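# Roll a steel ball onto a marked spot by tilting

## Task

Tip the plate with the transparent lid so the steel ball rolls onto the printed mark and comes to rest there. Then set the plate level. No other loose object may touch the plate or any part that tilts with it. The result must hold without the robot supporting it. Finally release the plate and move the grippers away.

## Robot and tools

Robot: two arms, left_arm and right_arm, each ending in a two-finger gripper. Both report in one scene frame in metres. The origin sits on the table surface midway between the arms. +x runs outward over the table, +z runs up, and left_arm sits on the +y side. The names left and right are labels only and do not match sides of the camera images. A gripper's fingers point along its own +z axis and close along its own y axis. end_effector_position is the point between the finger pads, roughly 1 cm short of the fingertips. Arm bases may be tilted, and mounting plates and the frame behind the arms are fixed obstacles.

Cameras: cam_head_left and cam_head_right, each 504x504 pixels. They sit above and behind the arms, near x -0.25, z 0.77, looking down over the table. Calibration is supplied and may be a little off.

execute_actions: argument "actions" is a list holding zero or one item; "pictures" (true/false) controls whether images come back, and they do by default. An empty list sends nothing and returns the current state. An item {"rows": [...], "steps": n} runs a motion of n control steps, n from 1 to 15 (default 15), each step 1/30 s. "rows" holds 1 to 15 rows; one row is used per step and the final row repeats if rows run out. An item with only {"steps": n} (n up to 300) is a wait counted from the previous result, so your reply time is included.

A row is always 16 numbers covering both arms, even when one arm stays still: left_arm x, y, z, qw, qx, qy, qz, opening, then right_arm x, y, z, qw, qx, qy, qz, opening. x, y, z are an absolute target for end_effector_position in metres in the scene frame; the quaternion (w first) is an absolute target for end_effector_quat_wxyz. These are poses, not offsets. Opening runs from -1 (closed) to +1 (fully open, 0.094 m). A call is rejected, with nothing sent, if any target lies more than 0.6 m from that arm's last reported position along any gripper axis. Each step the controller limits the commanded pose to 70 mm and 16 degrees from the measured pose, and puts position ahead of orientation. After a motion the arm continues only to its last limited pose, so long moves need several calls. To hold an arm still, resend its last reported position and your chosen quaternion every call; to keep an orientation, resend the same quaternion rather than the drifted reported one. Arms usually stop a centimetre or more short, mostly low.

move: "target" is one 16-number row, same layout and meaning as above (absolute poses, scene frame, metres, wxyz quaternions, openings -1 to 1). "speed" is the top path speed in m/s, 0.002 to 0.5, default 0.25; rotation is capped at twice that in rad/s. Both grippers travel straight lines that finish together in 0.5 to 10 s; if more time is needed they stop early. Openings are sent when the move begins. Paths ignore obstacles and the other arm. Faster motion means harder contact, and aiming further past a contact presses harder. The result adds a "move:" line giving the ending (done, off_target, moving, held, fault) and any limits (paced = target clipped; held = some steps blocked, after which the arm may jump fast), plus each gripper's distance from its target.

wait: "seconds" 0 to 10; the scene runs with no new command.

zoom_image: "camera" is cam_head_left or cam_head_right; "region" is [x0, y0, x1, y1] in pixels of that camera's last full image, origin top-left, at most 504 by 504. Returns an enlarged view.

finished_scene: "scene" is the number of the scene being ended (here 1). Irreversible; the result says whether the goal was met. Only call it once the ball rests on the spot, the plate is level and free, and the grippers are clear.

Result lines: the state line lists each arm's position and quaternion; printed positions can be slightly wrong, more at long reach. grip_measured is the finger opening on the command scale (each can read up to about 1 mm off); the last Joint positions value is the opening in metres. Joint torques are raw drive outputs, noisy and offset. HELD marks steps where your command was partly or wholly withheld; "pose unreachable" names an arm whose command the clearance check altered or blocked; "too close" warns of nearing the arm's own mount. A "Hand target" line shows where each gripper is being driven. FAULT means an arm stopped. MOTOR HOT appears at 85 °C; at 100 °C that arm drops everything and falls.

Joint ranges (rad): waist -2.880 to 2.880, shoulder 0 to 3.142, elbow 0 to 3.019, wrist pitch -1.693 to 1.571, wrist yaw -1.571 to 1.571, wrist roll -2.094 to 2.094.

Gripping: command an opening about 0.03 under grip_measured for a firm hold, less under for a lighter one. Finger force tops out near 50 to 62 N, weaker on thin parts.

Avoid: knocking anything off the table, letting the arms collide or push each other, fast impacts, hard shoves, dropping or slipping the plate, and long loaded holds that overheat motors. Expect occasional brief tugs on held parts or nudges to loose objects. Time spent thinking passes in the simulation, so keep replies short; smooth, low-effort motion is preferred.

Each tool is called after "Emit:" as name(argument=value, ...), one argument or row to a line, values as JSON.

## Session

Emit:
execute_actions(
  actions=[],
)

Scene clock: 0.00 s of 4800.00 s.
left_arm: end_effector_position=(+0.6825, +0.5984, +0.1076) grip_measured=+1.000 end_effector_quat_wxyz=(-0.129, +0.583, -0.764, -0.245) | right_arm: end_effector_position=(+0.4998, -0.0193, +0.2990) grip_measured=+1.000 end_effector_quat_wxyz=(+0.328, +0.041, +0.738, +0.588)
Joint positions: left_arm=[ 0.441  2.806  2.209 -0.861 -0.578 -1.018  0.094] | right_arm=[ 0.22   2.424  0.711  1.561 -0.779  0.961  0.094]
Joint velocities: left_arm=[-0.005 -0.015 -0.002  0.012  0.022  0.022  0.   ] | right_arm=[ 0.015 -0.024 -0.007 -0.007  0.022 -0.022  0.   ]
Joint torques (N m, as the arm reports them, + toward a larger angle): no reading
Motor temperatures (°C, as the motors report them): left_arm=[25 27 25 25 25 24] | right_arm=[23 26 27 26 25 24]
Hand target (left_arm): +0.684, +0.599, +0.102; +0.130, -0.584, +0.763, +0.244
Hand target (right_arm): +0.498, -0.020, +0.296; +0.326, +0.043, +0.739, +0.588

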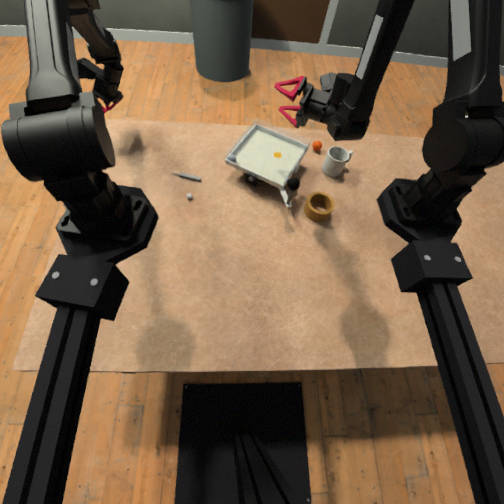

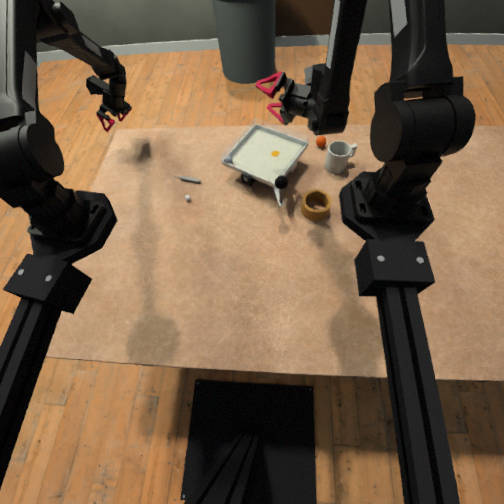

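Emit:
move(
  target=[0.45,0.45,0.33,0,0,1,0,1,0.36,-0.22,0.36,0,0,1,0,0.6],
)

Emit:
move(
  target=[0.33,0.3,0.33,0,0,1,0,1,0.297,-0.095,0.195,0.207,-0.676,0.676,0.207,0.6],
)

Emit:
zoom_image(
  camera="cam_head_left",
  region=[200,100,330,230],
)

Emit:
zoom_image(
  camera="cam_head_right",
  region=[200,100,330,230],
)

Scene clock: 5.20 s of 4800.00 s.
left_arm: end_effector_position=(+0.4517, +0.4472, +0.3284) grip_measured=+1.000 end_effector_quat_wxyz=(+0.008, +0.004, +1.000, +0.003) | right_arm: end_effector_position=(+0.3448, -0.2226, +0.3472) grip_measured=+0.602 end_effector_quat_wxyz=(-0.025, -0.007, +1.000, -0.003)
Joint positions: left_arm=[ 0.443  1.823  1.041 -0.723 -0.021  0.278  0.094] | right_arm=[ 0.102  1.499  0.611 -0.703  0.044  0.087  0.075]
Joint velocities: left_arm=[-0.005  0.005 -0.007 -0.007 -0.022  0.037  0.   ] | right_arm=[-0.005 -0.015 -0.012 -0.002 -0.022  0.007 -0.001]
Joint torques (N m, as the arm reports them, + toward a larger angle): left_arm=[  2.2  -15.88   7.19  -0.06   0.09   0.1 ] | right_arm=[  1.29 -11.81   9.44   0.1    0.09  -0.1 ]
Motor temperatures (°C, as the motors report them): left_arm=[25 28 26 25 25 24] | right_arm=[23 26 27 26 25 24]
Hand target (left_arm): +0.446, +0.454, +0.328; +0.003, +0.001, +1.000, +0.001
Hand target (right_arm): +0.362, -0.220, +0.359; -0.005, -0.013, +1.000, -0.002
Off the commanded pose (left_arm): 0.004 m, 1 deg.
Off the commanded pose (right_arm): 0.020 m, 3 deg.
move: off_target (right_arm)

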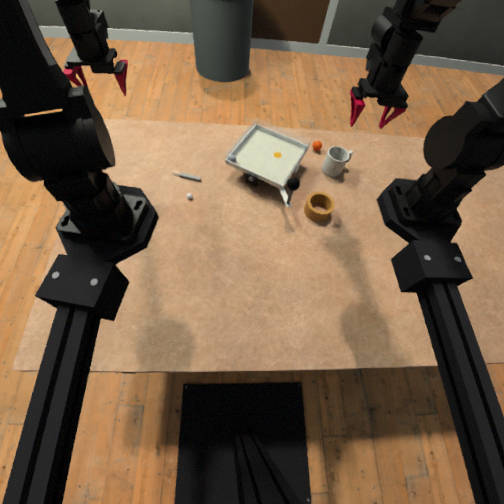

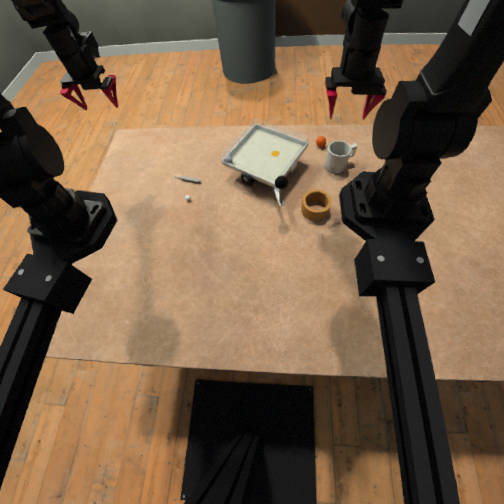

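Scene clock: 9.07 s of 4800.00 s.
left_arm: end_effector_position=(+0.3261, +0.3057, +0.3271) grip_measured=+1.000 end_effector_quat_wxyz=(-0.006, -0.002, +1.000, -0.002) | right_arm: end_effector_position=(+0.2999, -0.0981, +0.1999) grip_measured=+0.602 end_effector_quat_wxyz=(-0.214, +0.667, -0.685, -0.200)
Joint positions: left_arm=[ 0.118  1.581  0.642 -0.603 -0.029 -0.059  0.094] | right_arm=[ 0.202  2.127  0.453  0.288 -0.53  -1.306  0.075]
Joint velocities: left_arm=[-0.005 -0.005  0.012 -0.012  0.066 -0.095  0.   ] | right_arm=[-0.015  0.005 -0.007 -0.007 -0.051  0.007  0.   ]
Joint torques (N m, as the arm reports them, + toward a larger angle): left_arm=[ -0.81 -10.9    5.78   0.57  -0.1   -0.05] | right_arm=[  2.19 -10.47   0.17   1.18  -0.54  -0.08]
Motor temperatures (°C, as the motors report them): left_arm=[25 29 26 25 25 24] | right_arm=[23 26 27 26 25 24]
Hand target (left_arm): +0.328, +0.301, +0.329; +0.002, +0.000, +1.000, -0.002
Hand target (right_arm): +0.295, -0.095, +0.194; -0.211, +0.675, -0.677, -0.203
Off the commanded pose (left_arm): 0.007 m, 1 deg.
Off the commanded pose (right_arm): 0.006 m, 2 deg.
move: done

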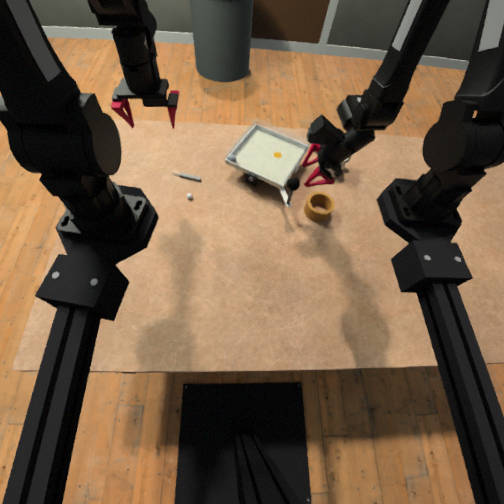

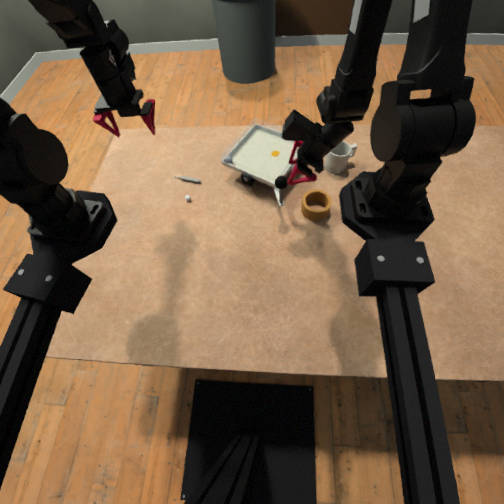

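Region (200, 100, 330, 230) of cam_head_left's 504x504 image, scaled by 3.877, with more detail than that image has.

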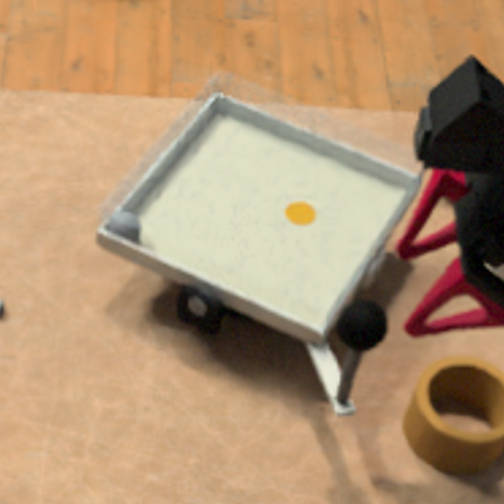

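Region (200, 100, 330, 230) of cam_head_right's 504x504 image, scaled by 3.877, with more detail than that image has.

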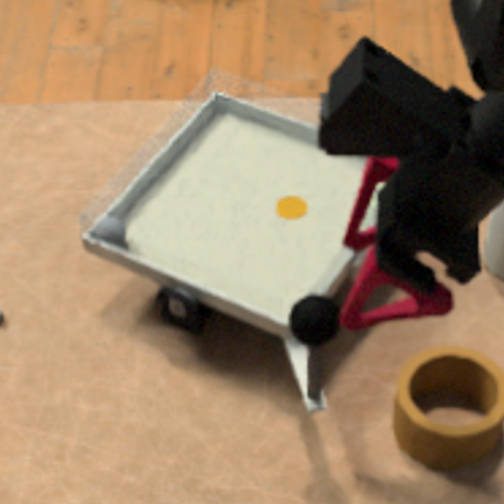

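Emit:
move(
  target=[0.33,0.3,0.33,0,0,1,0,1,0.294,-0.067,0.150,0.207,-0.676,0.676,0.207,0.4],
  speed=0.05,
)

Emit:
execute_actions(
  actions=[
    {"rows":[[0.33,0.3,0.33,0,0,1,0,1,0.294,-0.067,0.150,0.207,-0.676,0.676,0.207,-0.21]]},
  ],
  pictures=false,
)

Emit:
execute_actions(
  actions=[
    {"rows":[[0.33,0.3,0.33,0,0,1,0,1,0.295,-0.078,0.149,0.207,-0.676,0.676,0.207,-0.21]]},
  ],
  pictures=false,
)

Emit:
execute_actions(
  actions=[
    {"steps":30},
  ],
)

Emit:
zoom_image(
  camera="cam_head_left",
  region=[200,100,330,230],
)

Scene clock: 13.13 s of 4800.00 s.
left_arm: end_effector_position=(+0.3261, +0.3056, +0.3271) grip_measured=+1.000 end_effector_quat_wxyz=(-0.005, -0.004, +1.000, -0.001) | right_arm: end_effector_position=(+0.3007, -0.0687, +0.1575) grip_measured=+0.402 end_effector_quat_wxyz=(-0.216, +0.677, -0.674, -0.203)
Joint positions: left_arm=[ 0.116  1.581  0.642 -0.603 -0.033 -0.066  0.094] | right_arm=[ 0.299  2.309  0.527  0.443 -0.52  -1.228  0.066]
Joint velocities: left_arm=[-0.005  0.005 -0.007 -0.007  0.007 -0.022  0.   ] | right_arm=[ 0.005 -0.005  0.017  0.007 -0.007  0.022 -0.001]
Joint torques (N m, as the arm reports them, + toward a larger angle): left_arm=[ -0.99 -10.39   6.76   0.3   -0.06  -0.08] | right_arm=[  2.27 -11.    -0.79   1.2   -0.36   0.14]
Motor temperatures (°C, as the motors report them): left_arm=[25 28 26 25 25 24] | right_arm=[23 26 27 26 25 24]
Hand target (left_arm): +0.330, +0.300, +0.330; +0.000, -0.000, +1.000, -0.000
Hand target (right_arm): +0.294, -0.067, +0.150; -0.208, +0.676, -0.676, -0.207
Off the commanded pose (left_arm): 0.007 m, 1 deg.
Off the commanded pose (right_arm): 0.010 m, 1 deg.
move: done

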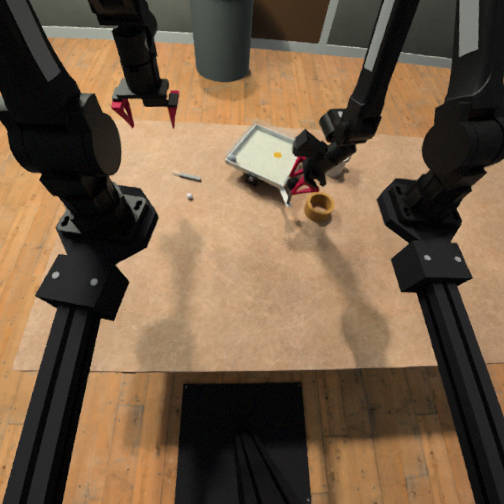

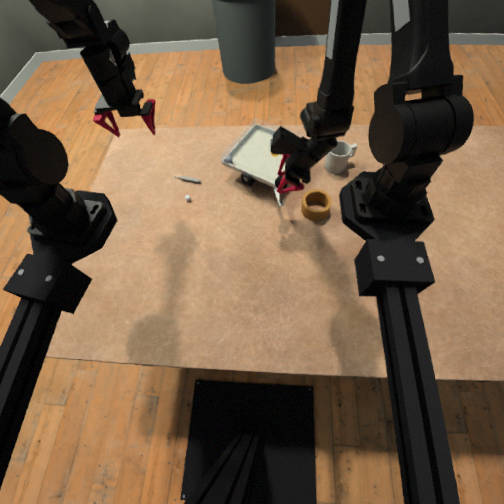

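Scene clock: 13.63 s of 4800.00 s.
left_arm: end_effector_position=(+0.3261, +0.3056, +0.3271) grip_measured=+1.000 end_effector_quat_wxyz=(-0.005, -0.004, +1.000, -0.001) | right_arm: end_effector_position=(+0.3030, -0.0680, +0.1573) grip_measured=-0.185 end_effector_quat_wxyz=(-0.218, +0.677, -0.674, -0.201)
Joint positions: left_arm=[ 0.116  1.581  0.642 -0.603 -0.033 -0.066  0.094] | right_arm=[ 0.299  2.309  0.53   0.445 -0.518 -1.227  0.038]
Joint velocities: left_arm=[-0.005 -0.015 -0.012  0.007  0.066 -0.066  0.   ] | right_arm=[-0.005 -0.015  0.002 -0.012  0.022  0.037 -0.001]
Joint torques (N m, as the arm reports them, + toward a larger angle): left_arm=[ -1.1  -10.68   6.46   0.1   -0.1   -0.07] | right_arm=[  2.06 -11.39  -1.02   1.04  -0.41   0.15]
Motor temperatures (°C, as the motors report them): left_arm=[25 28 26 25 25 24] | right_arm=[23 26 27 26 25 24]
Hand target (left_arm): +0.330, +0.300, +0.330; +0.000, +0.000, +1.000, -0.000
Hand target (right_arm): +0.294, -0.067, +0.150; -0.207, +0.676, -0.676, -0.207
Off the commanded pose (left_arm): 0.007 m, 1 deg.
Off the commanded pose (right_arm): 0.012 m, 1 deg.
Steps of this call (steps 1 to 15: all 15 steps of this action). Readings (end_effector_position):
1: left_arm (+0.3261, +0.3056, +0.3271) | right_arm (+0.3007, -0.0688, +0.1574)
2: left_arm (+0.3261, +0.3056, +0.3271) | right_arm (+0.3007, -0.0688, +0.1574)
4: left_arm (+0.3261, +0.3056, +0.3271) | right_arm (+0.3031, -0.0681, +0.1573)
8: left_arm (+0.3261, +0.3056, +0.3271) | right_arm (+0.3030, -0.0680, +0.1573)
15: the state above

Scene clock: 14.13 s of 4800.00 s.
left_arm: end_effector_position=(+0.3261, +0.3056, +0.3271) grip_measured=+1.000 end_effector_quat_wxyz=(-0.005, -0.004, +1.000, -0.001) | right_arm: end_effector_position=(+0.3030, -0.0687, +0.1577) grip_measured=-0.185 end_effector_quat_wxyz=(-0.220, +0.678, -0.671, -0.205)
Joint positions: left_arm=[ 0.116  1.581  0.642 -0.603 -0.033 -0.066  0.094] | right_arm=[ 0.292  2.309  0.532  0.438 -0.528 -1.24   0.038]
Joint velocities: left_arm=[-0.015 -0.015 -0.002  0.017 -0.007  0.007  0.   ] | right_arm=[-0.005  0.005 -0.017  0.002  0.051  0.007 -0.   ]
Joint torques (N m, as the arm reports them, + toward a larger angle): left_arm=[ -0.96 -10.91   6.48   0.14  -0.08  -0.07] | right_arm=[ -0.69 -11.29  -1.24   0.44  -0.3   -0.22]
Motor temperatures (°C, as the motors report them): left_arm=[25 28 26 25 25 24] | right_arm=[23 26 27 26 25 24]
Hand target (left_arm): +0.330, +0.300, +0.330; +0.000, +0.000, +1.000, -0.000
Hand target (right_arm): +0.295, -0.078, +0.149; -0.207, +0.676, -0.676, -0.207
Off the commanded pose (left_arm): 0.007 m, 1 deg.
Off the commanded pose (right_arm): 0.015 m, 2 deg.
Steps of this call (steps 1 to 15: all 15 steps of this action). Readings (end_effector_position):
1: left_arm (+0.3261, +0.3056, +0.3271) | right_arm (+0.3028, -0.0683, +0.1573)
2: left_arm (+0.3261, +0.3056, +0.3271) | right_arm (+0.3029, -0.0685, +0.1575)
4: left_arm (+0.3261, +0.3056, +0.3271) | right_arm (+0.3031, -0.0687, +0.1578)
8: left_arm (+0.3261, +0.3056, +0.3271) | right_arm (+0.3030, -0.0687, +0.1577)
15: the state above

Scene clock: 15.13 s of 4800.00 s.
left_arm: end_effector_position=(+0.3261, +0.3056, +0.3271) grip_measured=+1.000 end_effector_quat_wxyz=(-0.005, -0.004, +1.000, -0.001) | right_arm: end_effector_position=(+0.3030, -0.0687, +0.1577) grip_measured=-0.185 end_effector_quat_wxyz=(-0.220, +0.678, -0.671, -0.205)
Joint positions: left_arm=[ 0.116  1.581  0.642 -0.603 -0.033 -0.066  0.094] | right_arm=[ 0.292  2.309  0.532  0.438 -0.528 -1.24   0.038]
Joint velocities: left_arm=[-0.015 -0.005 -0.022 -0.012  0.007  0.022  0.   ] | right_arm=[-0.005 -0.005 -0.012 -0.012  0.037 -0.037 -0.001]
Joint torques (N m, as the arm reports them, + toward a larger angle): left_arm=[ -0.46 -11.12   6.55   0.11  -0.18  -0.09] | right_arm=[ -0.67 -11.28  -1.23   0.44  -0.3   -0.23]
Motor temperatures (°C, as the motors report them): left_arm=[25 28 26 25 25 24] | right_arm=[23 27 27 26 25 24]
Hand target (left_arm): +0.330, +0.300, +0.330; +0.000, +0.000, +1.000, -0.000
Hand target (right_arm): +0.295, -0.078, +0.149; -0.207, +0.676, -0.676, -0.207
Off the commanded pose (left_arm): 0.007 m, 1 deg.
Off the commanded pose (right_arm): 0.015 m, 2 deg.
Steps of this call (steps 1 to 30: nothing new was sent). Readings (end_effector_position):
1: left_arm (+0.3261, +0.3056, +0.3271) | right_arm (+0.3030, -0.0687, +0.1577)
2: left_arm (+0.3261, +0.3056, +0.3271) | right_arm (+0.3030, -0.0687, +0.1577)
4: left_arm (+0.3261, +0.3056, +0.3271) | right_arm (+0.3030, -0.0687, +0.1577)
8: left_arm (+0.3261, +0.3056, +0.3271) | right_arm (+0.3030, -0.0687, +0.1577)
30: the state above

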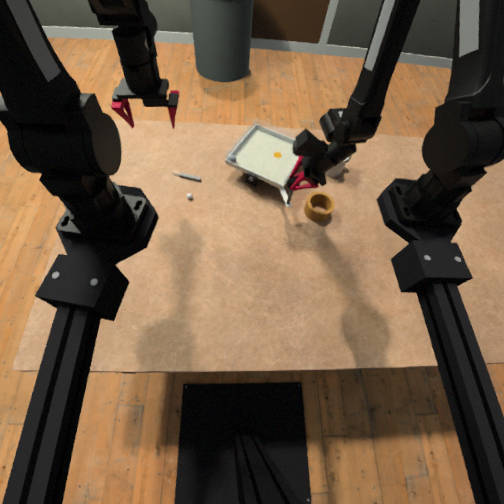

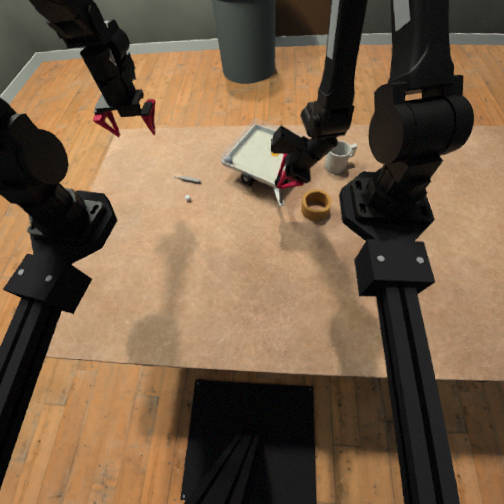

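Region (200, 100, 330, 230) of cam_head_left's 504x504 image, scaled by 3.877, with more detail than that image has.

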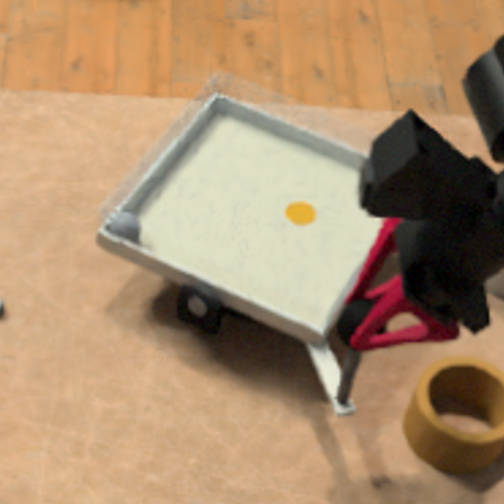

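Emit:
execute_actions(
  actions=[
    {"rows":[[0.33,0.3,0.33,0,0,1,0,1,0.297,-0.082,0.148,0.222,-0.671,0.671,0.222,-0.21]]},
  ],
  pictures=false,
)

Emit:
execute_actions(
  actions=[
    {"steps":30},
  ],
)

Emit:
execute_actions(
  actions=[
    {"rows":[[0.33,0.3,0.33,0,0,1,0,1,0.297,-0.085,0.148,0.222,-0.671,0.671,0.222,-0.21]]},
  ],
  pictures=false,
)

Emit:
execute_actions(
  actions=[
    {"steps":20},
  ],
)

Scene clock: 17.50 s of 4800.00 s.
left_arm: end_effector_position=(+0.3261, +0.3056, +0.3271) grip_measured=+1.000 end_effector_quat_wxyz=(-0.005, -0.004, +1.000, -0.001) | right_arm: end_effector_position=(+0.3037, -0.0731, +0.1567) grip_measured=-0.185 end_effector_quat_wxyz=(-0.233, +0.672, -0.667, -0.222)
Joint positions: left_arm=[ 0.116  1.581  0.642 -0.603 -0.033 -0.066  0.094] | right_arm=[ 0.251  2.328  0.538  0.438 -0.582 -1.277  0.038]
Joint velocities: left_arm=[-0.015 -0.005  0.007  0.002 -0.066 -0.007  0.   ] | right_arm=[-0.015 -0.015 -0.002 -0.012 -0.007 -0.007 -0.001]
Joint torques (N m, as the arm reports them, + toward a larger angle): left_arm=[ -1.5  -11.21   6.56   0.07  -0.12  -0.11] | right_arm=[ -0.72 -11.37  -1.29   0.48  -0.2   -0.25]
Motor temperatures (°C, as the motors report them): left_arm=[25 28 26 25 25 24] | right_arm=[23 27 27 26 25 24]
Hand target (left_arm): +0.330, +0.300, +0.330; +0.000, +0.000, +1.000, -0.000
Hand target (right_arm): +0.297, -0.082, +0.148; -0.222, +0.671, -0.671, -0.222
Off the commanded pose (left_arm): 0.007 m, 1 deg.
Off the commanded pose (right_arm): 0.014 m, 1 deg.
Steps of this call (steps 1 to 56: nothing new was sent; steps 57 to 71: all 15 steps of this action). Readings (end_effector_position):
57: left_arm (+0.3261, +0.3056, +0.3271) | right_arm (+0.3029, -0.0678, +0.1585)
58: left_arm (+0.3261, +0.3056, +0.3271) | right_arm (+0.3032, -0.0684, +0.1588)
60: left_arm (+0.3261, +0.3056, +0.3271) | right_arm (+0.3037, -0.0709, +0.1583)
64: left_arm (+0.3261, +0.3056, +0.3271) | right_arm (+0.3037, -0.0731, +0.1567)
71: the state above

Scene clock: 18.50 s of 4800.00 s.
left_arm: end_effector_position=(+0.3261, +0.3056, +0.3271) grip_measured=+1.000 end_effector_quat_wxyz=(-0.005, -0.004, +1.000, -0.001) | right_arm: end_effector_position=(+0.3037, -0.0731, +0.1567) grip_measured=-0.185 end_effector_quat_wxyz=(-0.233, +0.672, -0.667, -0.222)
Joint positions: left_arm=[ 0.116  1.581  0.642 -0.603 -0.033 -0.066  0.094] | right_arm=[ 0.251  2.328  0.538  0.438 -0.582 -1.277  0.038]
Joint velocities: left_arm=[ 0.005  0.005 -0.007  0.012 -0.022 -0.037  0.   ] | right_arm=[-0.005  0.015 -0.012 -0.002 -0.037 -0.11  -0.001]
Joint torques (N m, as the arm reports them, + toward a larger angle): left_arm=[ -1.15 -11.74   6.57   0.09  -0.08  -0.1 ] | right_arm=[ -0.69 -11.34  -1.31   0.48  -0.2   -0.25]
Motor temperatures (°C, as the motors report them): left_arm=[25 28 26 25 25 24] | right_arm=[23 27 27 26 25 24]
Hand target (left_arm): +0.330, +0.300, +0.330; +0.000, +0.000, +1.000, -0.000
Hand target (right_arm): +0.297, -0.082, +0.148; -0.222, +0.671, -0.671, -0.222
Off the commanded pose (left_arm): 0.007 m, 1 deg.
Off the commanded pose (right_arm): 0.014 m, 1 deg.
Steps of this call (steps 1 to 30: nothing new was sent). Readings (end_effector_position):
1: left_arm (+0.3261, +0.3056, +0.3271) | right_arm (+0.3037, -0.0731, +0.1567)
2: left_arm (+0.3261, +0.3056, +0.3271) | right_arm (+0.3037, -0.0731, +0.1567)
4: left_arm (+0.3261, +0.3056, +0.3271) | right_arm (+0.3037, -0.0731, +0.1567)
8: left_arm (+0.3261, +0.3056, +0.3271) | right_arm (+0.3037, -0.0731, +0.1567)
30: the state above

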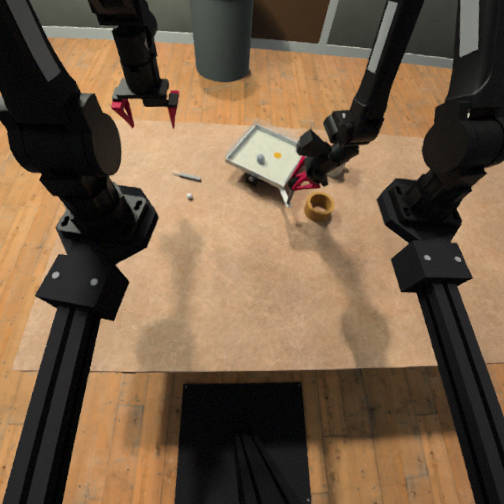

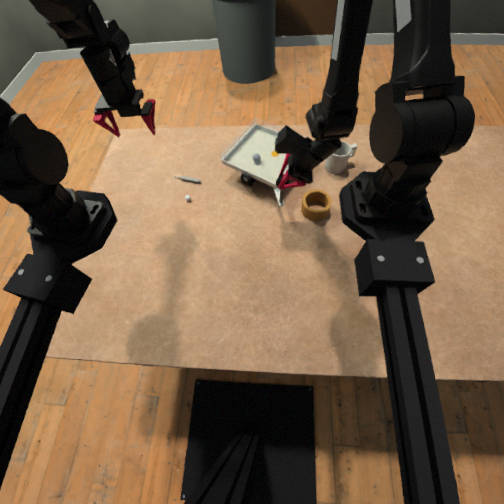

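Scene clock: 19.00 s of 4800.00 s.
left_arm: end_effector_position=(+0.3261, +0.3056, +0.3271) grip_measured=+1.000 end_effector_quat_wxyz=(-0.005, -0.004, +1.000, -0.001) | right_arm: end_effector_position=(+0.3039, -0.0748, +0.1565) grip_measured=-0.185 end_effector_quat_wxyz=(-0.233, +0.672, -0.667, -0.223)
Joint positions: left_arm=[ 0.116  1.581  0.642 -0.603 -0.033 -0.066  0.094] | right_arm=[ 0.244  2.328  0.54   0.43  -0.585 -1.286  0.038]
Joint velocities: left_arm=[-0.024 -0.005 -0.007 -0.012 -0.022 -0.037  0.   ] | right_arm=[ 0.005 -0.015  0.012 -0.017 -0.066 -0.022 -0.   ]
Joint torques (N m, as the arm reports them, + toward a larger angle): left_arm=[ -0.62 -11.45   6.36   0.12  -0.15  -0.07] | right_arm=[ -1.   -11.47  -1.48   0.47  -0.17  -0.3 ]
Motor temperatures (°C, as the motors report them): left_arm=[25 28 26 25 25 24] | right_arm=[23 27 27 26 25 24]
Hand target (left_arm): +0.330, +0.300, +0.330; +0.000, +0.000, +1.000, -0.000
Hand target (right_arm): +0.296, -0.085, +0.148; -0.222, +0.672, -0.671, -0.222
Off the commanded pose (left_arm): 0.007 m, 1 deg.
Off the commanded pose (right_arm): 0.015 m, 1 deg.
Steps of this call (steps 1 to 15: all 15 steps of this action). Readings (end_effector_position):
1: left_arm (+0.3261, +0.3056, +0.3271) | right_arm (+0.3035, -0.0732, +0.1566)
2: left_arm (+0.3261, +0.3056, +0.3271) | right_arm (+0.3036, -0.0736, +0.1566)
4: left_arm (+0.3261, +0.3056, +0.3271) | right_arm (+0.3037, -0.0745, +0.1564)
8: left_arm (+0.3261, +0.3056, +0.3271) | right_arm (+0.3039, -0.0748, +0.1565)
15: the state above

Scene clock: 19.67 s of 4800.00 s.
left_arm: end_effector_position=(+0.3261, +0.3056, +0.3271) grip_measured=+1.000 end_effector_quat_wxyz=(-0.005, -0.004, +1.000, -0.001) | right_arm: end_effector_position=(+0.3039, -0.0748, +0.1565) grip_measured=-0.185 end_effector_quat_wxyz=(-0.233, +0.672, -0.667, -0.223)
Joint positions: left_arm=[ 0.116  1.581  0.642 -0.603 -0.033 -0.067  0.094] | right_arm=[ 0.243  2.328  0.54   0.43  -0.585 -1.286  0.038]
Joint velocities: left_arm=[ 0.005 -0.005  0.012  0.012 -0.066  0.037  0.   ] | right_arm=[-0.015 -0.005 -0.002  0.012 -0.022 -0.007 -0.   ]
Joint torques (N m, as the arm reports them, + toward a larger angle): left_arm=[ -1.   -11.59   6.58   0.18  -0.12  -0.04] | right_arm=[ -1.15 -11.25  -1.49   0.4   -0.14  -0.3 ]
Motor temperatures (°C, as the motors report them): left_arm=[25 28 26 25 25 24] | right_arm=[23 27 27 26 25 24]
Hand target (left_arm): +0.330, +0.300, +0.330; +0.000, -0.000, +1.000, -0.000
Hand target (right_arm): +0.296, -0.085, +0.148; -0.222, +0.672, -0.671, -0.222
Off the commanded pose (left_arm): 0.007 m, 1 deg.
Off the commanded pose (right_arm): 0.015 m, 1 deg.
Steps of this call (steps 1 to 20: nothing new was sent). Readings (end_effector_position):
1: left_arm (+0.3261, +0.3056, +0.3271) | right_arm (+0.3039, -0.0748, +0.1565)
2: left_arm (+0.3261, +0.3056, +0.3271) | right_arm (+0.3039, -0.0748, +0.1565)
4: left_arm (+0.3261, +0.3056, +0.3271) | right_arm (+0.3039, -0.0748, +0.1565)
8: left_arm (+0.3261, +0.3056, +0.3271) | right_arm (+0.3038, -0.0747, +0.1565)
20: the state above

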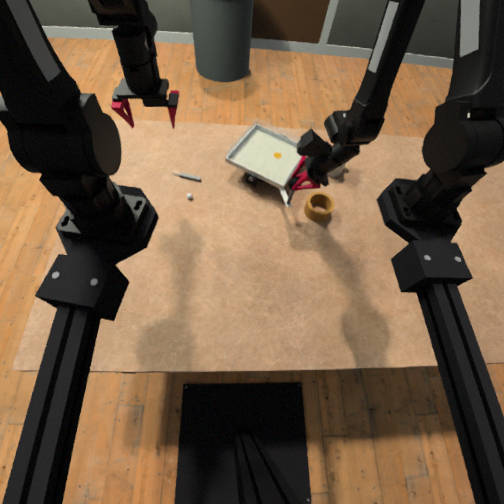

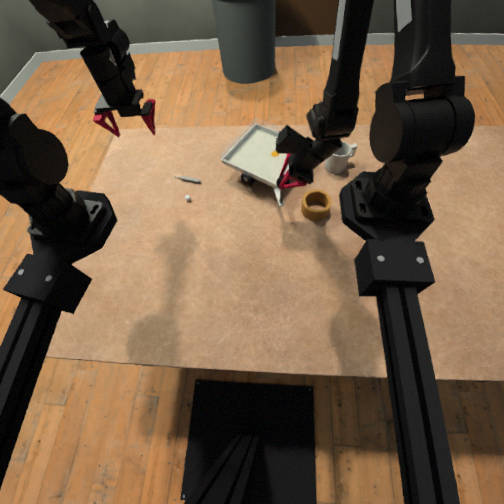

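Emit:
execute_actions(
  actions=[
    {"rows":[[0.33,0.3,0.33,0,0,1,0,1,0.301,-0.060,0.161,0.222,-0.671,0.671,0.222,-0.21]]},
  ],
  pictures=false,
)

Emit:
execute_actions(
  actions=[
    {"steps":15},
  ],
)

Emit:
execute_actions(
  actions=[
    {"rows":[[0.33,0.3,0.33,0,0,1,0,1,0.297,-0.0775,0.148,0.222,-0.671,0.671,0.222,-0.21]]},
  ],
)

Emit:
execute_actions(
  actions=[
    {"steps":30},
  ],
)

Scene clock: 22.23 s of 4800.00 s.
left_arm: end_effector_position=(+0.3261, +0.3056, +0.3271) grip_measured=+1.000 end_effector_quat_wxyz=(-0.005, -0.004, +1.000, -0.001) | right_arm: end_effector_position=(+0.3031, -0.0694, +0.1569) grip_measured=-0.185 end_effector_quat_wxyz=(-0.222, +0.674, -0.672, -0.213)
Joint positions: left_arm=[ 0.116  1.581  0.642 -0.603 -0.033 -0.067  0.094] | right_arm=[ 0.279  2.316  0.538  0.43  -0.549 -1.247  0.038]
Joint velocities: left_arm=[-0.005 -0.005  0.002  0.002 -0.051  0.007  0.   ] | right_arm=[ 0.005  0.005  0.007 -0.012  0.007 -0.022 -0.001]
Joint torques (N m, as the arm reports them, + toward a larger angle): left_arm=[ -0.97 -11.23   6.57   0.34  -0.09  -0.04] | right_arm=[  3.37 -14.26  -1.3    0.9   -0.97   0.41]
Motor temperatures (°C, as the motors report them): left_arm=[25 28 27 25 25 24] | right_arm=[23 27 27 26 25 24]
Hand target (left_arm): +0.330, +0.300, +0.330; +0.000, -0.000, +1.000, -0.000
Hand target (right_arm): +0.301, -0.060, +0.161; -0.222, +0.671, -0.671, -0.223
Off the commanded pose (left_arm): 0.007 m, 1 deg.
Off the commanded pose (right_arm): 0.010 m, 1 deg.
Steps of this call (steps 1 to 62: nothing new was sent; steps 63 to 77: all 15 steps of this action). Readings (end_effector_position):
63: left_arm (+0.3261, +0.3056, +0.3271) | right_arm (+0.3035, -0.0741, +0.1564)
64: left_arm (+0.3261, +0.3056, +0.3271) | right_arm (+0.3034, -0.0734, +0.1557)
66: left_arm (+0.3261, +0.3056, +0.3271) | right_arm (+0.3026, -0.0710, +0.1553)
70: left_arm (+0.3261, +0.3056, +0.3271) | right_arm (+0.3031, -0.0694, +0.1569)
77: the state above

Scene clock: 22.73 s of 4800.00 s.
left_arm: end_effector_position=(+0.3261, +0.3056, +0.3271) grip_measured=+1.000 end_effector_quat_wxyz=(-0.005, -0.004, +1.000, -0.001) | right_arm: end_effector_position=(+0.3031, -0.0694, +0.1569) grip_measured=-0.185 end_effector_quat_wxyz=(-0.222, +0.674, -0.672, -0.213)
Joint positions: left_arm=[ 0.116  1.581  0.642 -0.603 -0.033 -0.067  0.094] | right_arm=[ 0.279  2.316  0.538  0.43  -0.549 -1.247  0.038]
Joint velocities: left_arm=[-0.015  0.005 -0.007  0.002 -0.051  0.007  0.   ] | right_arm=[-0.005 -0.015 -0.002  0.007  0.037 -0.037  0.001]
Joint torques (N m, as the arm reports them, + toward a larger angle): left_arm=[ -0.71 -10.83   6.77   0.1   -0.12  -0.11] | right_arm=[  3.39 -14.25  -1.31   0.92  -0.97   0.41]
Motor temperatures (°C, as the motors report them): left_arm=[25 28 27 25 25 24] | right_arm=[23 27 27 26 25 24]
Hand target (left_arm): +0.330, +0.300, +0.330; +0.000, -0.000, +1.000, -0.000
Hand target (right_arm): +0.301, -0.060, +0.161; -0.222, +0.671, -0.671, -0.223
Off the commanded pose (left_arm): 0.007 m, 1 deg.
Off the commanded pose (right_arm): 0.010 m, 1 deg.
Steps of this call (steps 1 to 15: nothing new was sent). Readings (end_effector_position):
1: left_arm (+0.3261, +0.3056, +0.3271) | right_arm (+0.3031, -0.0694, +0.1569)
2: left_arm (+0.3261, +0.3056, +0.3271) | right_arm (+0.3031, -0.0694, +0.1569)
4: left_arm (+0.3261, +0.3056, +0.3271) | right_arm (+0.3031, -0.0694, +0.1569)
8: left_arm (+0.3261, +0.3056, +0.3271) | right_arm (+0.3031, -0.0694, +0.1569)
15: the state above

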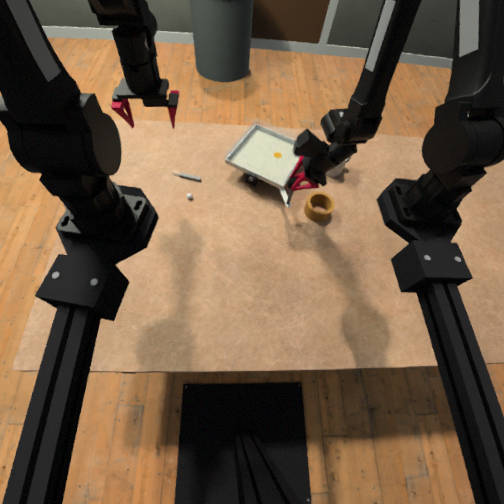

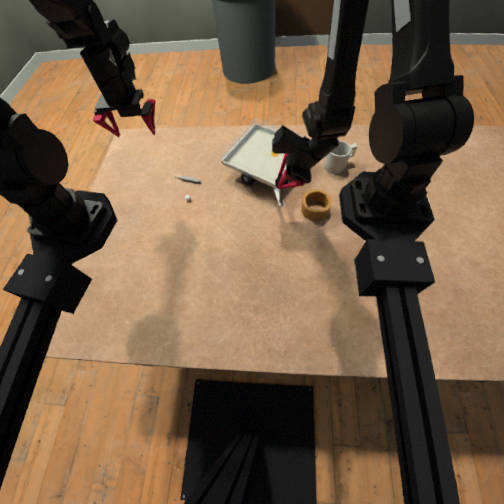

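Scene clock: 23.23 s of 4800.00 s.
left_arm: end_effector_position=(+0.3261, +0.3056, +0.3271) grip_measured=+1.000 end_effector_quat_wxyz=(-0.005, -0.004, +1.000, -0.001) | right_arm: end_effector_position=(+0.3033, -0.0719, +0.1570) grip_measured=-0.185 end_effector_quat_wxyz=(-0.229, +0.673, -0.669, -0.219)
Joint positions: left_arm=[ 0.116  1.581  0.642 -0.603 -0.033 -0.067  0.094] | right_arm=[ 0.26   2.323  0.538  0.433 -0.571 -1.267  0.038]
Joint velocities: left_arm=[-0.024 -0.015 -0.022  0.012  0.022 -0.022  0.   ] | right_arm=[ 0.015 -0.015 -0.002 -0.002  0.037 -0.022 -0.   ]
Joint torques (N m, as the arm reports them, + toward a larger angle): left_arm=[ -1.36 -11.29   6.67   0.17  -0.07  -0.09] | right_arm=[ -0.08 -10.87  -1.1    1.11  -0.51  -0.15]
Motor temperatures (°C, as the motors report them): left_arm=[25 28 27 25 25 24] | right_arm=[23 27 27 26 25 24]
Hand target (left_arm): +0.330, +0.300, +0.330; +0.000, -0.000, +1.000, -0.000
Hand target (right_arm): +0.296, -0.077, +0.148; -0.222, +0.671, -0.671, -0.222
Off the commanded pose (left_arm): 0.007 m, 1 deg.
Off the commanded pose (right_arm): 0.012 m, 1 deg.
Steps of this call (steps 1 to 15: all 15 steps of this action). Readings (end_effector_position):
1: left_arm (+0.3261, +0.3056, +0.3271) | right_arm (+0.3033, -0.0695, +0.1571)
2: left_arm (+0.3261, +0.3056, +0.3271) | right_arm (+0.3034, -0.0699, +0.1575)
4: left_arm (+0.3261, +0.3056, +0.3271) | right_arm (+0.3034, -0.0712, +0.1575)
8: left_arm (+0.3261, +0.3056, +0.3271) | right_arm (+0.3033, -0.0719, +0.1570)
15: the state above

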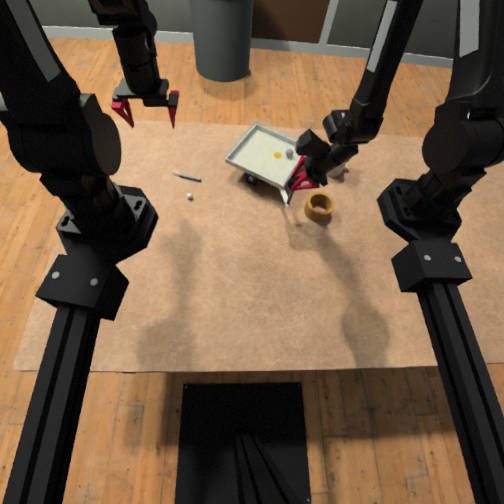

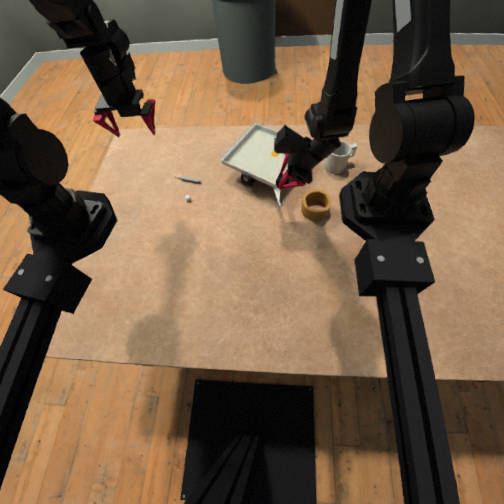

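Scene clock: 24.23 s of 4800.00 s.
left_arm: end_effector_position=(+0.3261, +0.3056, +0.3271) grip_measured=+1.000 end_effector_quat_wxyz=(-0.005, -0.004, +1.000, -0.001) | right_arm: end_effector_position=(+0.3033, -0.0719, +0.1570) grip_measured=-0.185 end_effector_quat_wxyz=(-0.229, +0.673, -0.669, -0.219)
Joint positions: left_arm=[ 0.116  1.581  0.642 -0.603 -0.033 -0.067  0.094] | right_arm=[ 0.26   2.323  0.538  0.433 -0.571 -1.267  0.038]
Joint velocities: left_arm=[-0.005 -0.005  0.007  0.012  0.066 -0.037  0.   ] | right_arm=[-0.015  0.005 -0.002  0.012  0.022 -0.007  0.001]
Joint torques (N m, as the arm reports them, + toward a larger angle): left_arm=[ -0.77 -11.04   6.55   0.27  -0.12  -0.11] | right_arm=[ -0.07 -10.87  -1.1    1.1   -0.51  -0.15]
Motor temperatures (°C, as the motors report them): left_arm=[25 28 27 25 25 24] | right_arm=[23 27 27 26 25 24]
Hand target (left_arm): +0.330, +0.300, +0.330; +0.000, -0.000, +1.000, -0.000
Hand target (right_arm): +0.296, -0.077, +0.148; -0.222, +0.671, -0.671, -0.222
Off the commanded pose (left_arm): 0.007 m, 1 deg.
Off the commanded pose (right_arm): 0.012 m, 1 deg.
Steps of this call (steps 1 to 30: nothing new was sent). Readings (end_effector_position):
1: left_arm (+0.3261, +0.3056, +0.3271) | right_arm (+0.3033, -0.0719, +0.1570)
2: left_arm (+0.3261, +0.3056, +0.3271) | right_arm (+0.3033, -0.0719, +0.1570)
4: left_arm (+0.3261, +0.3056, +0.3271) | right_arm (+0.3033, -0.0719, +0.1570)
8: left_arm (+0.3261, +0.3056, +0.3271) | right_arm (+0.3033, -0.0719, +0.1570)
30: the state above

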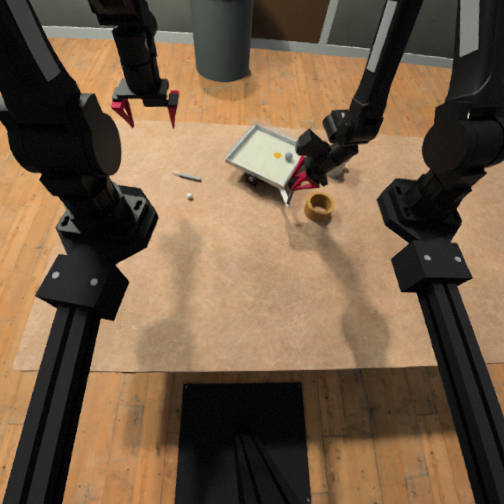

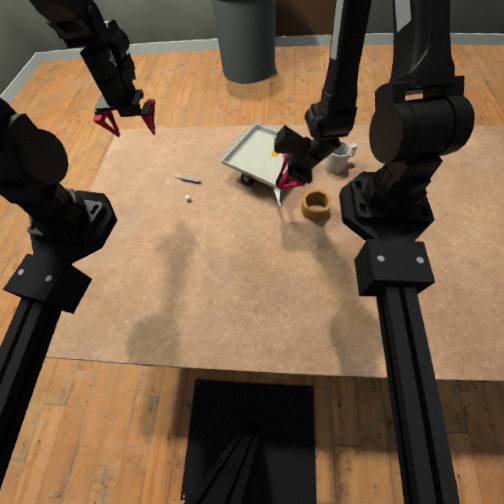

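S is too +u; raise both.

Emit:
execute_actions(
  actions=[
    {"rows":[[0.33,0.3,0.33,0,0,1,0,1,0.3015,-0.0605,0.163,0.222,-0.671,0.671,0.222,-0.21]]},
  ],
)

Emit:
execute_actions(
  actions=[
    {"steps":12},
  ],
  pictures=false,
)

Emit:
execute_actions(
  actions=[
    {"rows":[[0.33,0.3,0.33,0,0,1,0,1,0.2973,-0.077,0.149,0.222,-0.671,0.671,0.222,-0.21]]},
  ],
)

Emit:
execute_actions(
  actions=[
    {"steps":45},
  ],
)

Emit:
zoom_image(
  camera="cam_head_left",
  region=[200,100,330,230],
)

Scene clock: 27.97 s of 4800.00 s.
left_arm: end_effector_position=(+0.3261, +0.3056, +0.3271) grip_measured=+1.000 end_effector_quat_wxyz=(-0.005, -0.004, +1.000, -0.001) | right_arm: end_effector_position=(+0.3035, -0.0696, +0.1574) grip_measured=-0.185 end_effector_quat_wxyz=(-0.223, +0.673, -0.672, -0.213)
Joint positions: left_arm=[ 0.116  1.581  0.642 -0.603 -0.033 -0.067  0.094] | right_arm=[ 0.278  2.315  0.537  0.433 -0.55  -1.245  0.038]
Joint velocities: left_arm=[-0.005 -0.005  0.002  0.007  0.022 -0.037  0.   ] | right_arm=[-0.005 -0.015 -0.002  0.002  0.037  0.022 -0.001]
Joint torques (N m, as the arm reports them, + toward a larger angle): left_arm=[ -0.58 -10.55   6.61   0.22  -0.14  -0.09] | right_arm=[  3.35 -14.77  -1.37   0.53  -0.92   0.38]
Motor temperatures (°C, as the motors report them): left_arm=[25 28 27 25 25 24] | right_arm=[23 27 27 26 25 24]
Hand target (left_arm): +0.330, +0.300, +0.330; +0.000, -0.000, +1.000, -0.000
Hand target (right_arm): +0.302, -0.061, +0.163; -0.222, +0.671, -0.671, -0.222
Off the commanded pose (left_arm): 0.007 m, 1 deg.
Off the commanded pose (right_arm): 0.011 m, 1 deg.
Steps of this call (steps 1 to 97: nothing new was sent; steps 98 to 112: all 15 steps of this action). Readings (end_effector_position):
98: left_arm (+0.3261, +0.3056, +0.3271) | right_arm (+0.3033, -0.0717, +0.1568)
99: left_arm (+0.3261, +0.3056, +0.3271) | right_arm (+0.3035, -0.0712, +0.1567)
101: left_arm (+0.3261, +0.3056, +0.3271) | right_arm (+0.3033, -0.0704, +0.1569)
105: left_arm (+0.3261, +0.3056, +0.3271) | right_arm (+0.3035, -0.0696, +0.1574)
112: the state above

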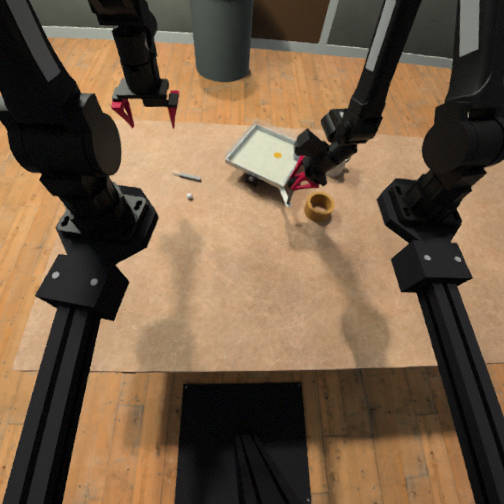

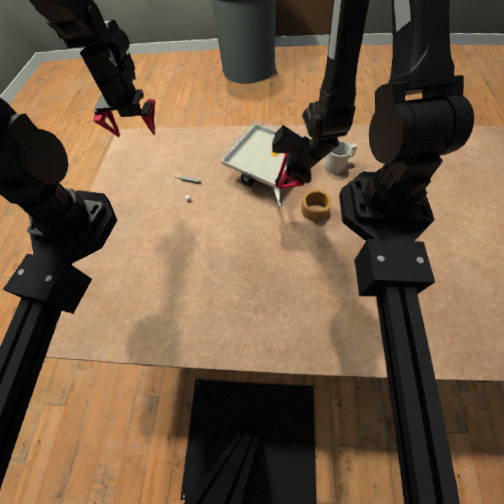

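Scene clock: 28.37 s of 4800.00 s.
left_arm: end_effector_position=(+0.3261, +0.3056, +0.3271) grip_measured=+1.000 end_effector_quat_wxyz=(-0.005, -0.004, +1.000, -0.001) | right_arm: end_effector_position=(+0.3035, -0.0696, +0.1574) grip_measured=-0.185 end_effector_quat_wxyz=(-0.223, +0.673, -0.672, -0.213)
Joint positions: left_arm=[ 0.116  1.581  0.642 -0.603 -0.033 -0.067  0.094] | right_arm=[ 0.278  2.315  0.537  0.433 -0.55  -1.245  0.038]
Joint velocities: left_arm=[-0.005 -0.005 -0.017  0.002 -0.007 -0.051  0.   ] | right_arm=[-0.015  0.005 -0.002 -0.002  0.022 -0.007  0.001]
Joint torques (N m, as the arm reports them, + toward a larger angle): left_arm=[ -1.06 -10.8    6.39   0.25  -0.08  -0.09] | right_arm=[  3.33 -14.76  -1.35   0.52  -0.92   0.37]
Motor temperatures (°C, as the motors report them): left_arm=[25 28 27 25 25 24] | right_arm=[23 27 27 26 25 24]
Hand target (left_arm): +0.330, +0.300, +0.330; +0.000, -0.000, +1.000, -0.000
Hand target (right_arm): +0.302, -0.061, +0.163; -0.222, +0.671, -0.671, -0.222
Off the commanded pose (left_arm): 0.007 m, 1 deg.
Off the commanded pose (right_arm): 0.011 m, 1 deg.
Steps of this call (steps 1 to 12: nothing new was sent). Readings (end_effector_position):
1: left_arm (+0.3261, +0.3056, +0.3271) | right_arm (+0.3035, -0.0696, +0.1574)
2: left_arm (+0.3261, +0.3056, +0.3271) | right_arm (+0.3035, -0.0696, +0.1574)
4: left_arm (+0.3261, +0.3056, +0.3271) | right_arm (+0.3035, -0.0696, +0.1574)
8: left_arm (+0.3261, +0.3056, +0.3271) | right_arm (+0.3035, -0.0696, +0.1574)
12: the state above

Scene clock: 28.87 s of 4800.00 s.
left_arm: end_effector_position=(+0.3261, +0.3056, +0.3271) grip_measured=+1.000 end_effector_quat_wxyz=(-0.005, -0.004, +1.000, -0.001) | right_arm: end_effector_position=(+0.3034, -0.0711, +0.1576) grip_measured=-0.185 end_effector_quat_wxyz=(-0.229, +0.673, -0.669, -0.219)
Joint positions: left_arm=[ 0.116  1.581  0.642 -0.603 -0.033 -0.067  0.094] | right_arm=[ 0.263  2.321  0.538  0.433 -0.571 -1.264  0.038]
Joint velocities: left_arm=[-0.015 -0.005 -0.002 -0.017 -0.066  0.066  0.   ] | right_arm=[-0.005  0.005  0.027 -0.002 -0.051 -0.007 -0.   ]
Joint torques (N m, as the arm reports them, + toward a larger angle): left_arm=[ -1.2  -11.21   6.63   0.41  -0.11  -0.09] | right_arm=[ -0.19 -11.02  -1.12   1.01  -0.53  -0.16]
Motor temperatures (°C, as the motors report them): left_arm=[25 28 27 25 25 24] | right_arm=[23 27 27 26 25 24]
Hand target (left_arm): +0.330, +0.300, +0.330; +0.000, -0.000, +1.000, -0.000
Hand target (right_arm): +0.297, -0.077, +0.149; -0.222, +0.671, -0.671, -0.222
Off the commanded pose (left_arm): 0.007 m, 1 deg.
Off the commanded pose (right_arm): 0.012 m, 1 deg.
Steps of this call (steps 1 to 15: all 15 steps of this action). Readings (end_effector_position):
1: left_arm (+0.3261, +0.3056, +0.3271) | right_arm (+0.3035, -0.0698, +0.1576)
2: left_arm (+0.3261, +0.3056, +0.3271) | right_arm (+0.3035, -0.0702, +0.1579)
4: left_arm (+0.3261, +0.3056, +0.3271) | right_arm (+0.3036, -0.0708, +0.1579)
8: left_arm (+0.3261, +0.3056, +0.3271) | right_arm (+0.3034, -0.0711, +0.1576)
15: the state above

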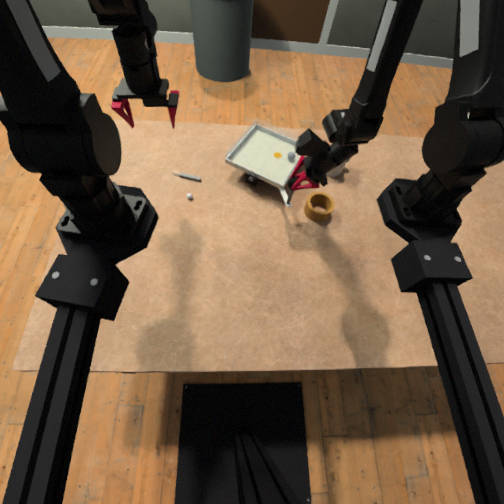

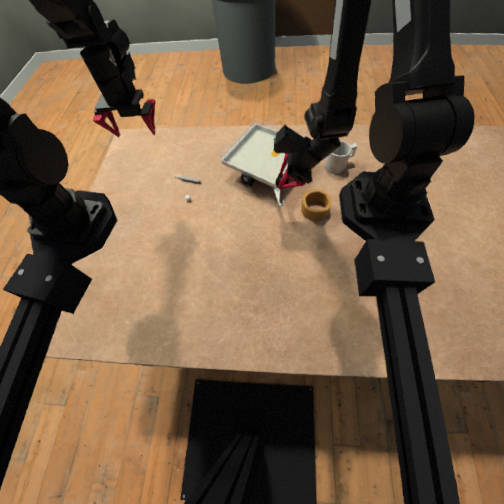

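Scene clock: 30.37 s of 4800.00 s.
left_arm: end_effector_position=(+0.3261, +0.3056, +0.3271) grip_measured=+1.000 end_effector_quat_wxyz=(-0.005, -0.004, +1.000, -0.001) | right_arm: end_effector_position=(+0.3034, -0.0711, +0.1576) grip_measured=-0.185 end_effector_quat_wxyz=(-0.229, +0.673, -0.669, -0.219)
Joint positions: left_arm=[ 0.116  1.581  0.642 -0.603 -0.033 -0.067  0.094] | right_arm=[ 0.263  2.321  0.538  0.433 -0.571 -1.264  0.038]
Joint velocities: left_arm=[-0.015  0.015 -0.007 -0.022  0.022 -0.066  0.   ] | right_arm=[ 0.005 -0.015  0.007 -0.002  0.022 -0.051 -0.002]
Joint torques (N m, as the arm reports them, + toward a larger angle): left_arm=[ -1.14 -11.17   6.71   0.27  -0.06  -0.08] | right_arm=[ -0.18 -11.    -1.12   1.02  -0.53  -0.16]
Motor temperatures (°C, as the motors report them): left_arm=[25 28 27 25 25 24] | right_arm=[23 27 27 26 25 24]
Hand target (left_arm): +0.330, +0.300, +0.330; +0.000, -0.000, +1.000, -0.000
Hand target (right_arm): +0.297, -0.077, +0.149; -0.222, +0.671, -0.671, -0.222
Off the commanded pose (left_arm): 0.007 m, 1 deg.
Off the commanded pose (right_arm): 0.012 m, 1 deg.
Steps of this call (steps 1 to 45: nothing new was sent). Readings (end_effector_position):
1: left_arm (+0.3261, +0.3056, +0.3271) | right_arm (+0.3034, -0.0711, +0.1576)
2: left_arm (+0.3261, +0.3056, +0.3271) | right_arm (+0.3034, -0.0711, +0.1576)
4: left_arm (+0.3261, +0.3056, +0.3271) | right_arm (+0.3034, -0.0711, +0.1576)
8: left_arm (+0.3261, +0.3056, +0.3271) | right_arm (+0.3034, -0.0711, +0.1576)
45: the state above

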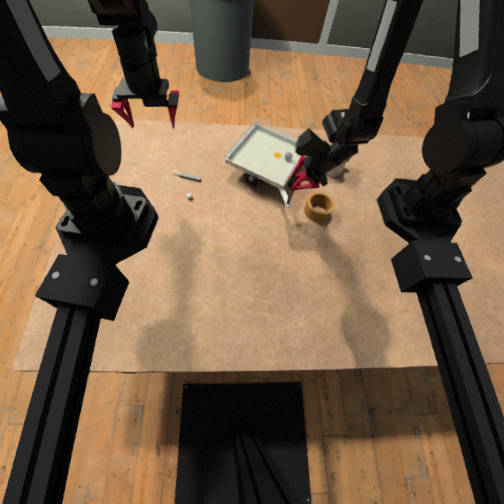

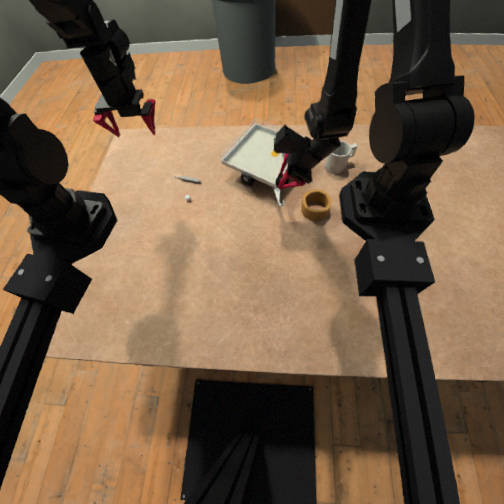

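Region (200, 100, 330, 230) of cam_head_left's 504x504 image, scaled by 3.877, with more detail than that image has.

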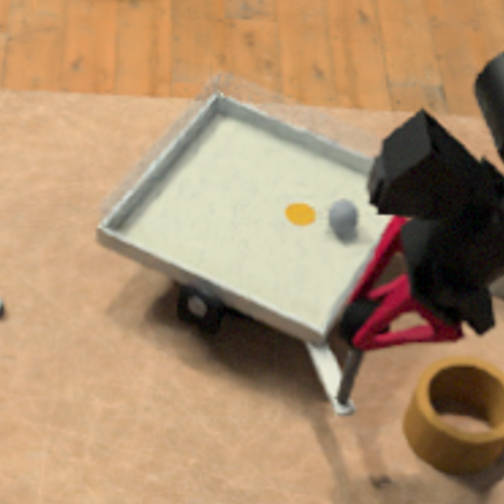

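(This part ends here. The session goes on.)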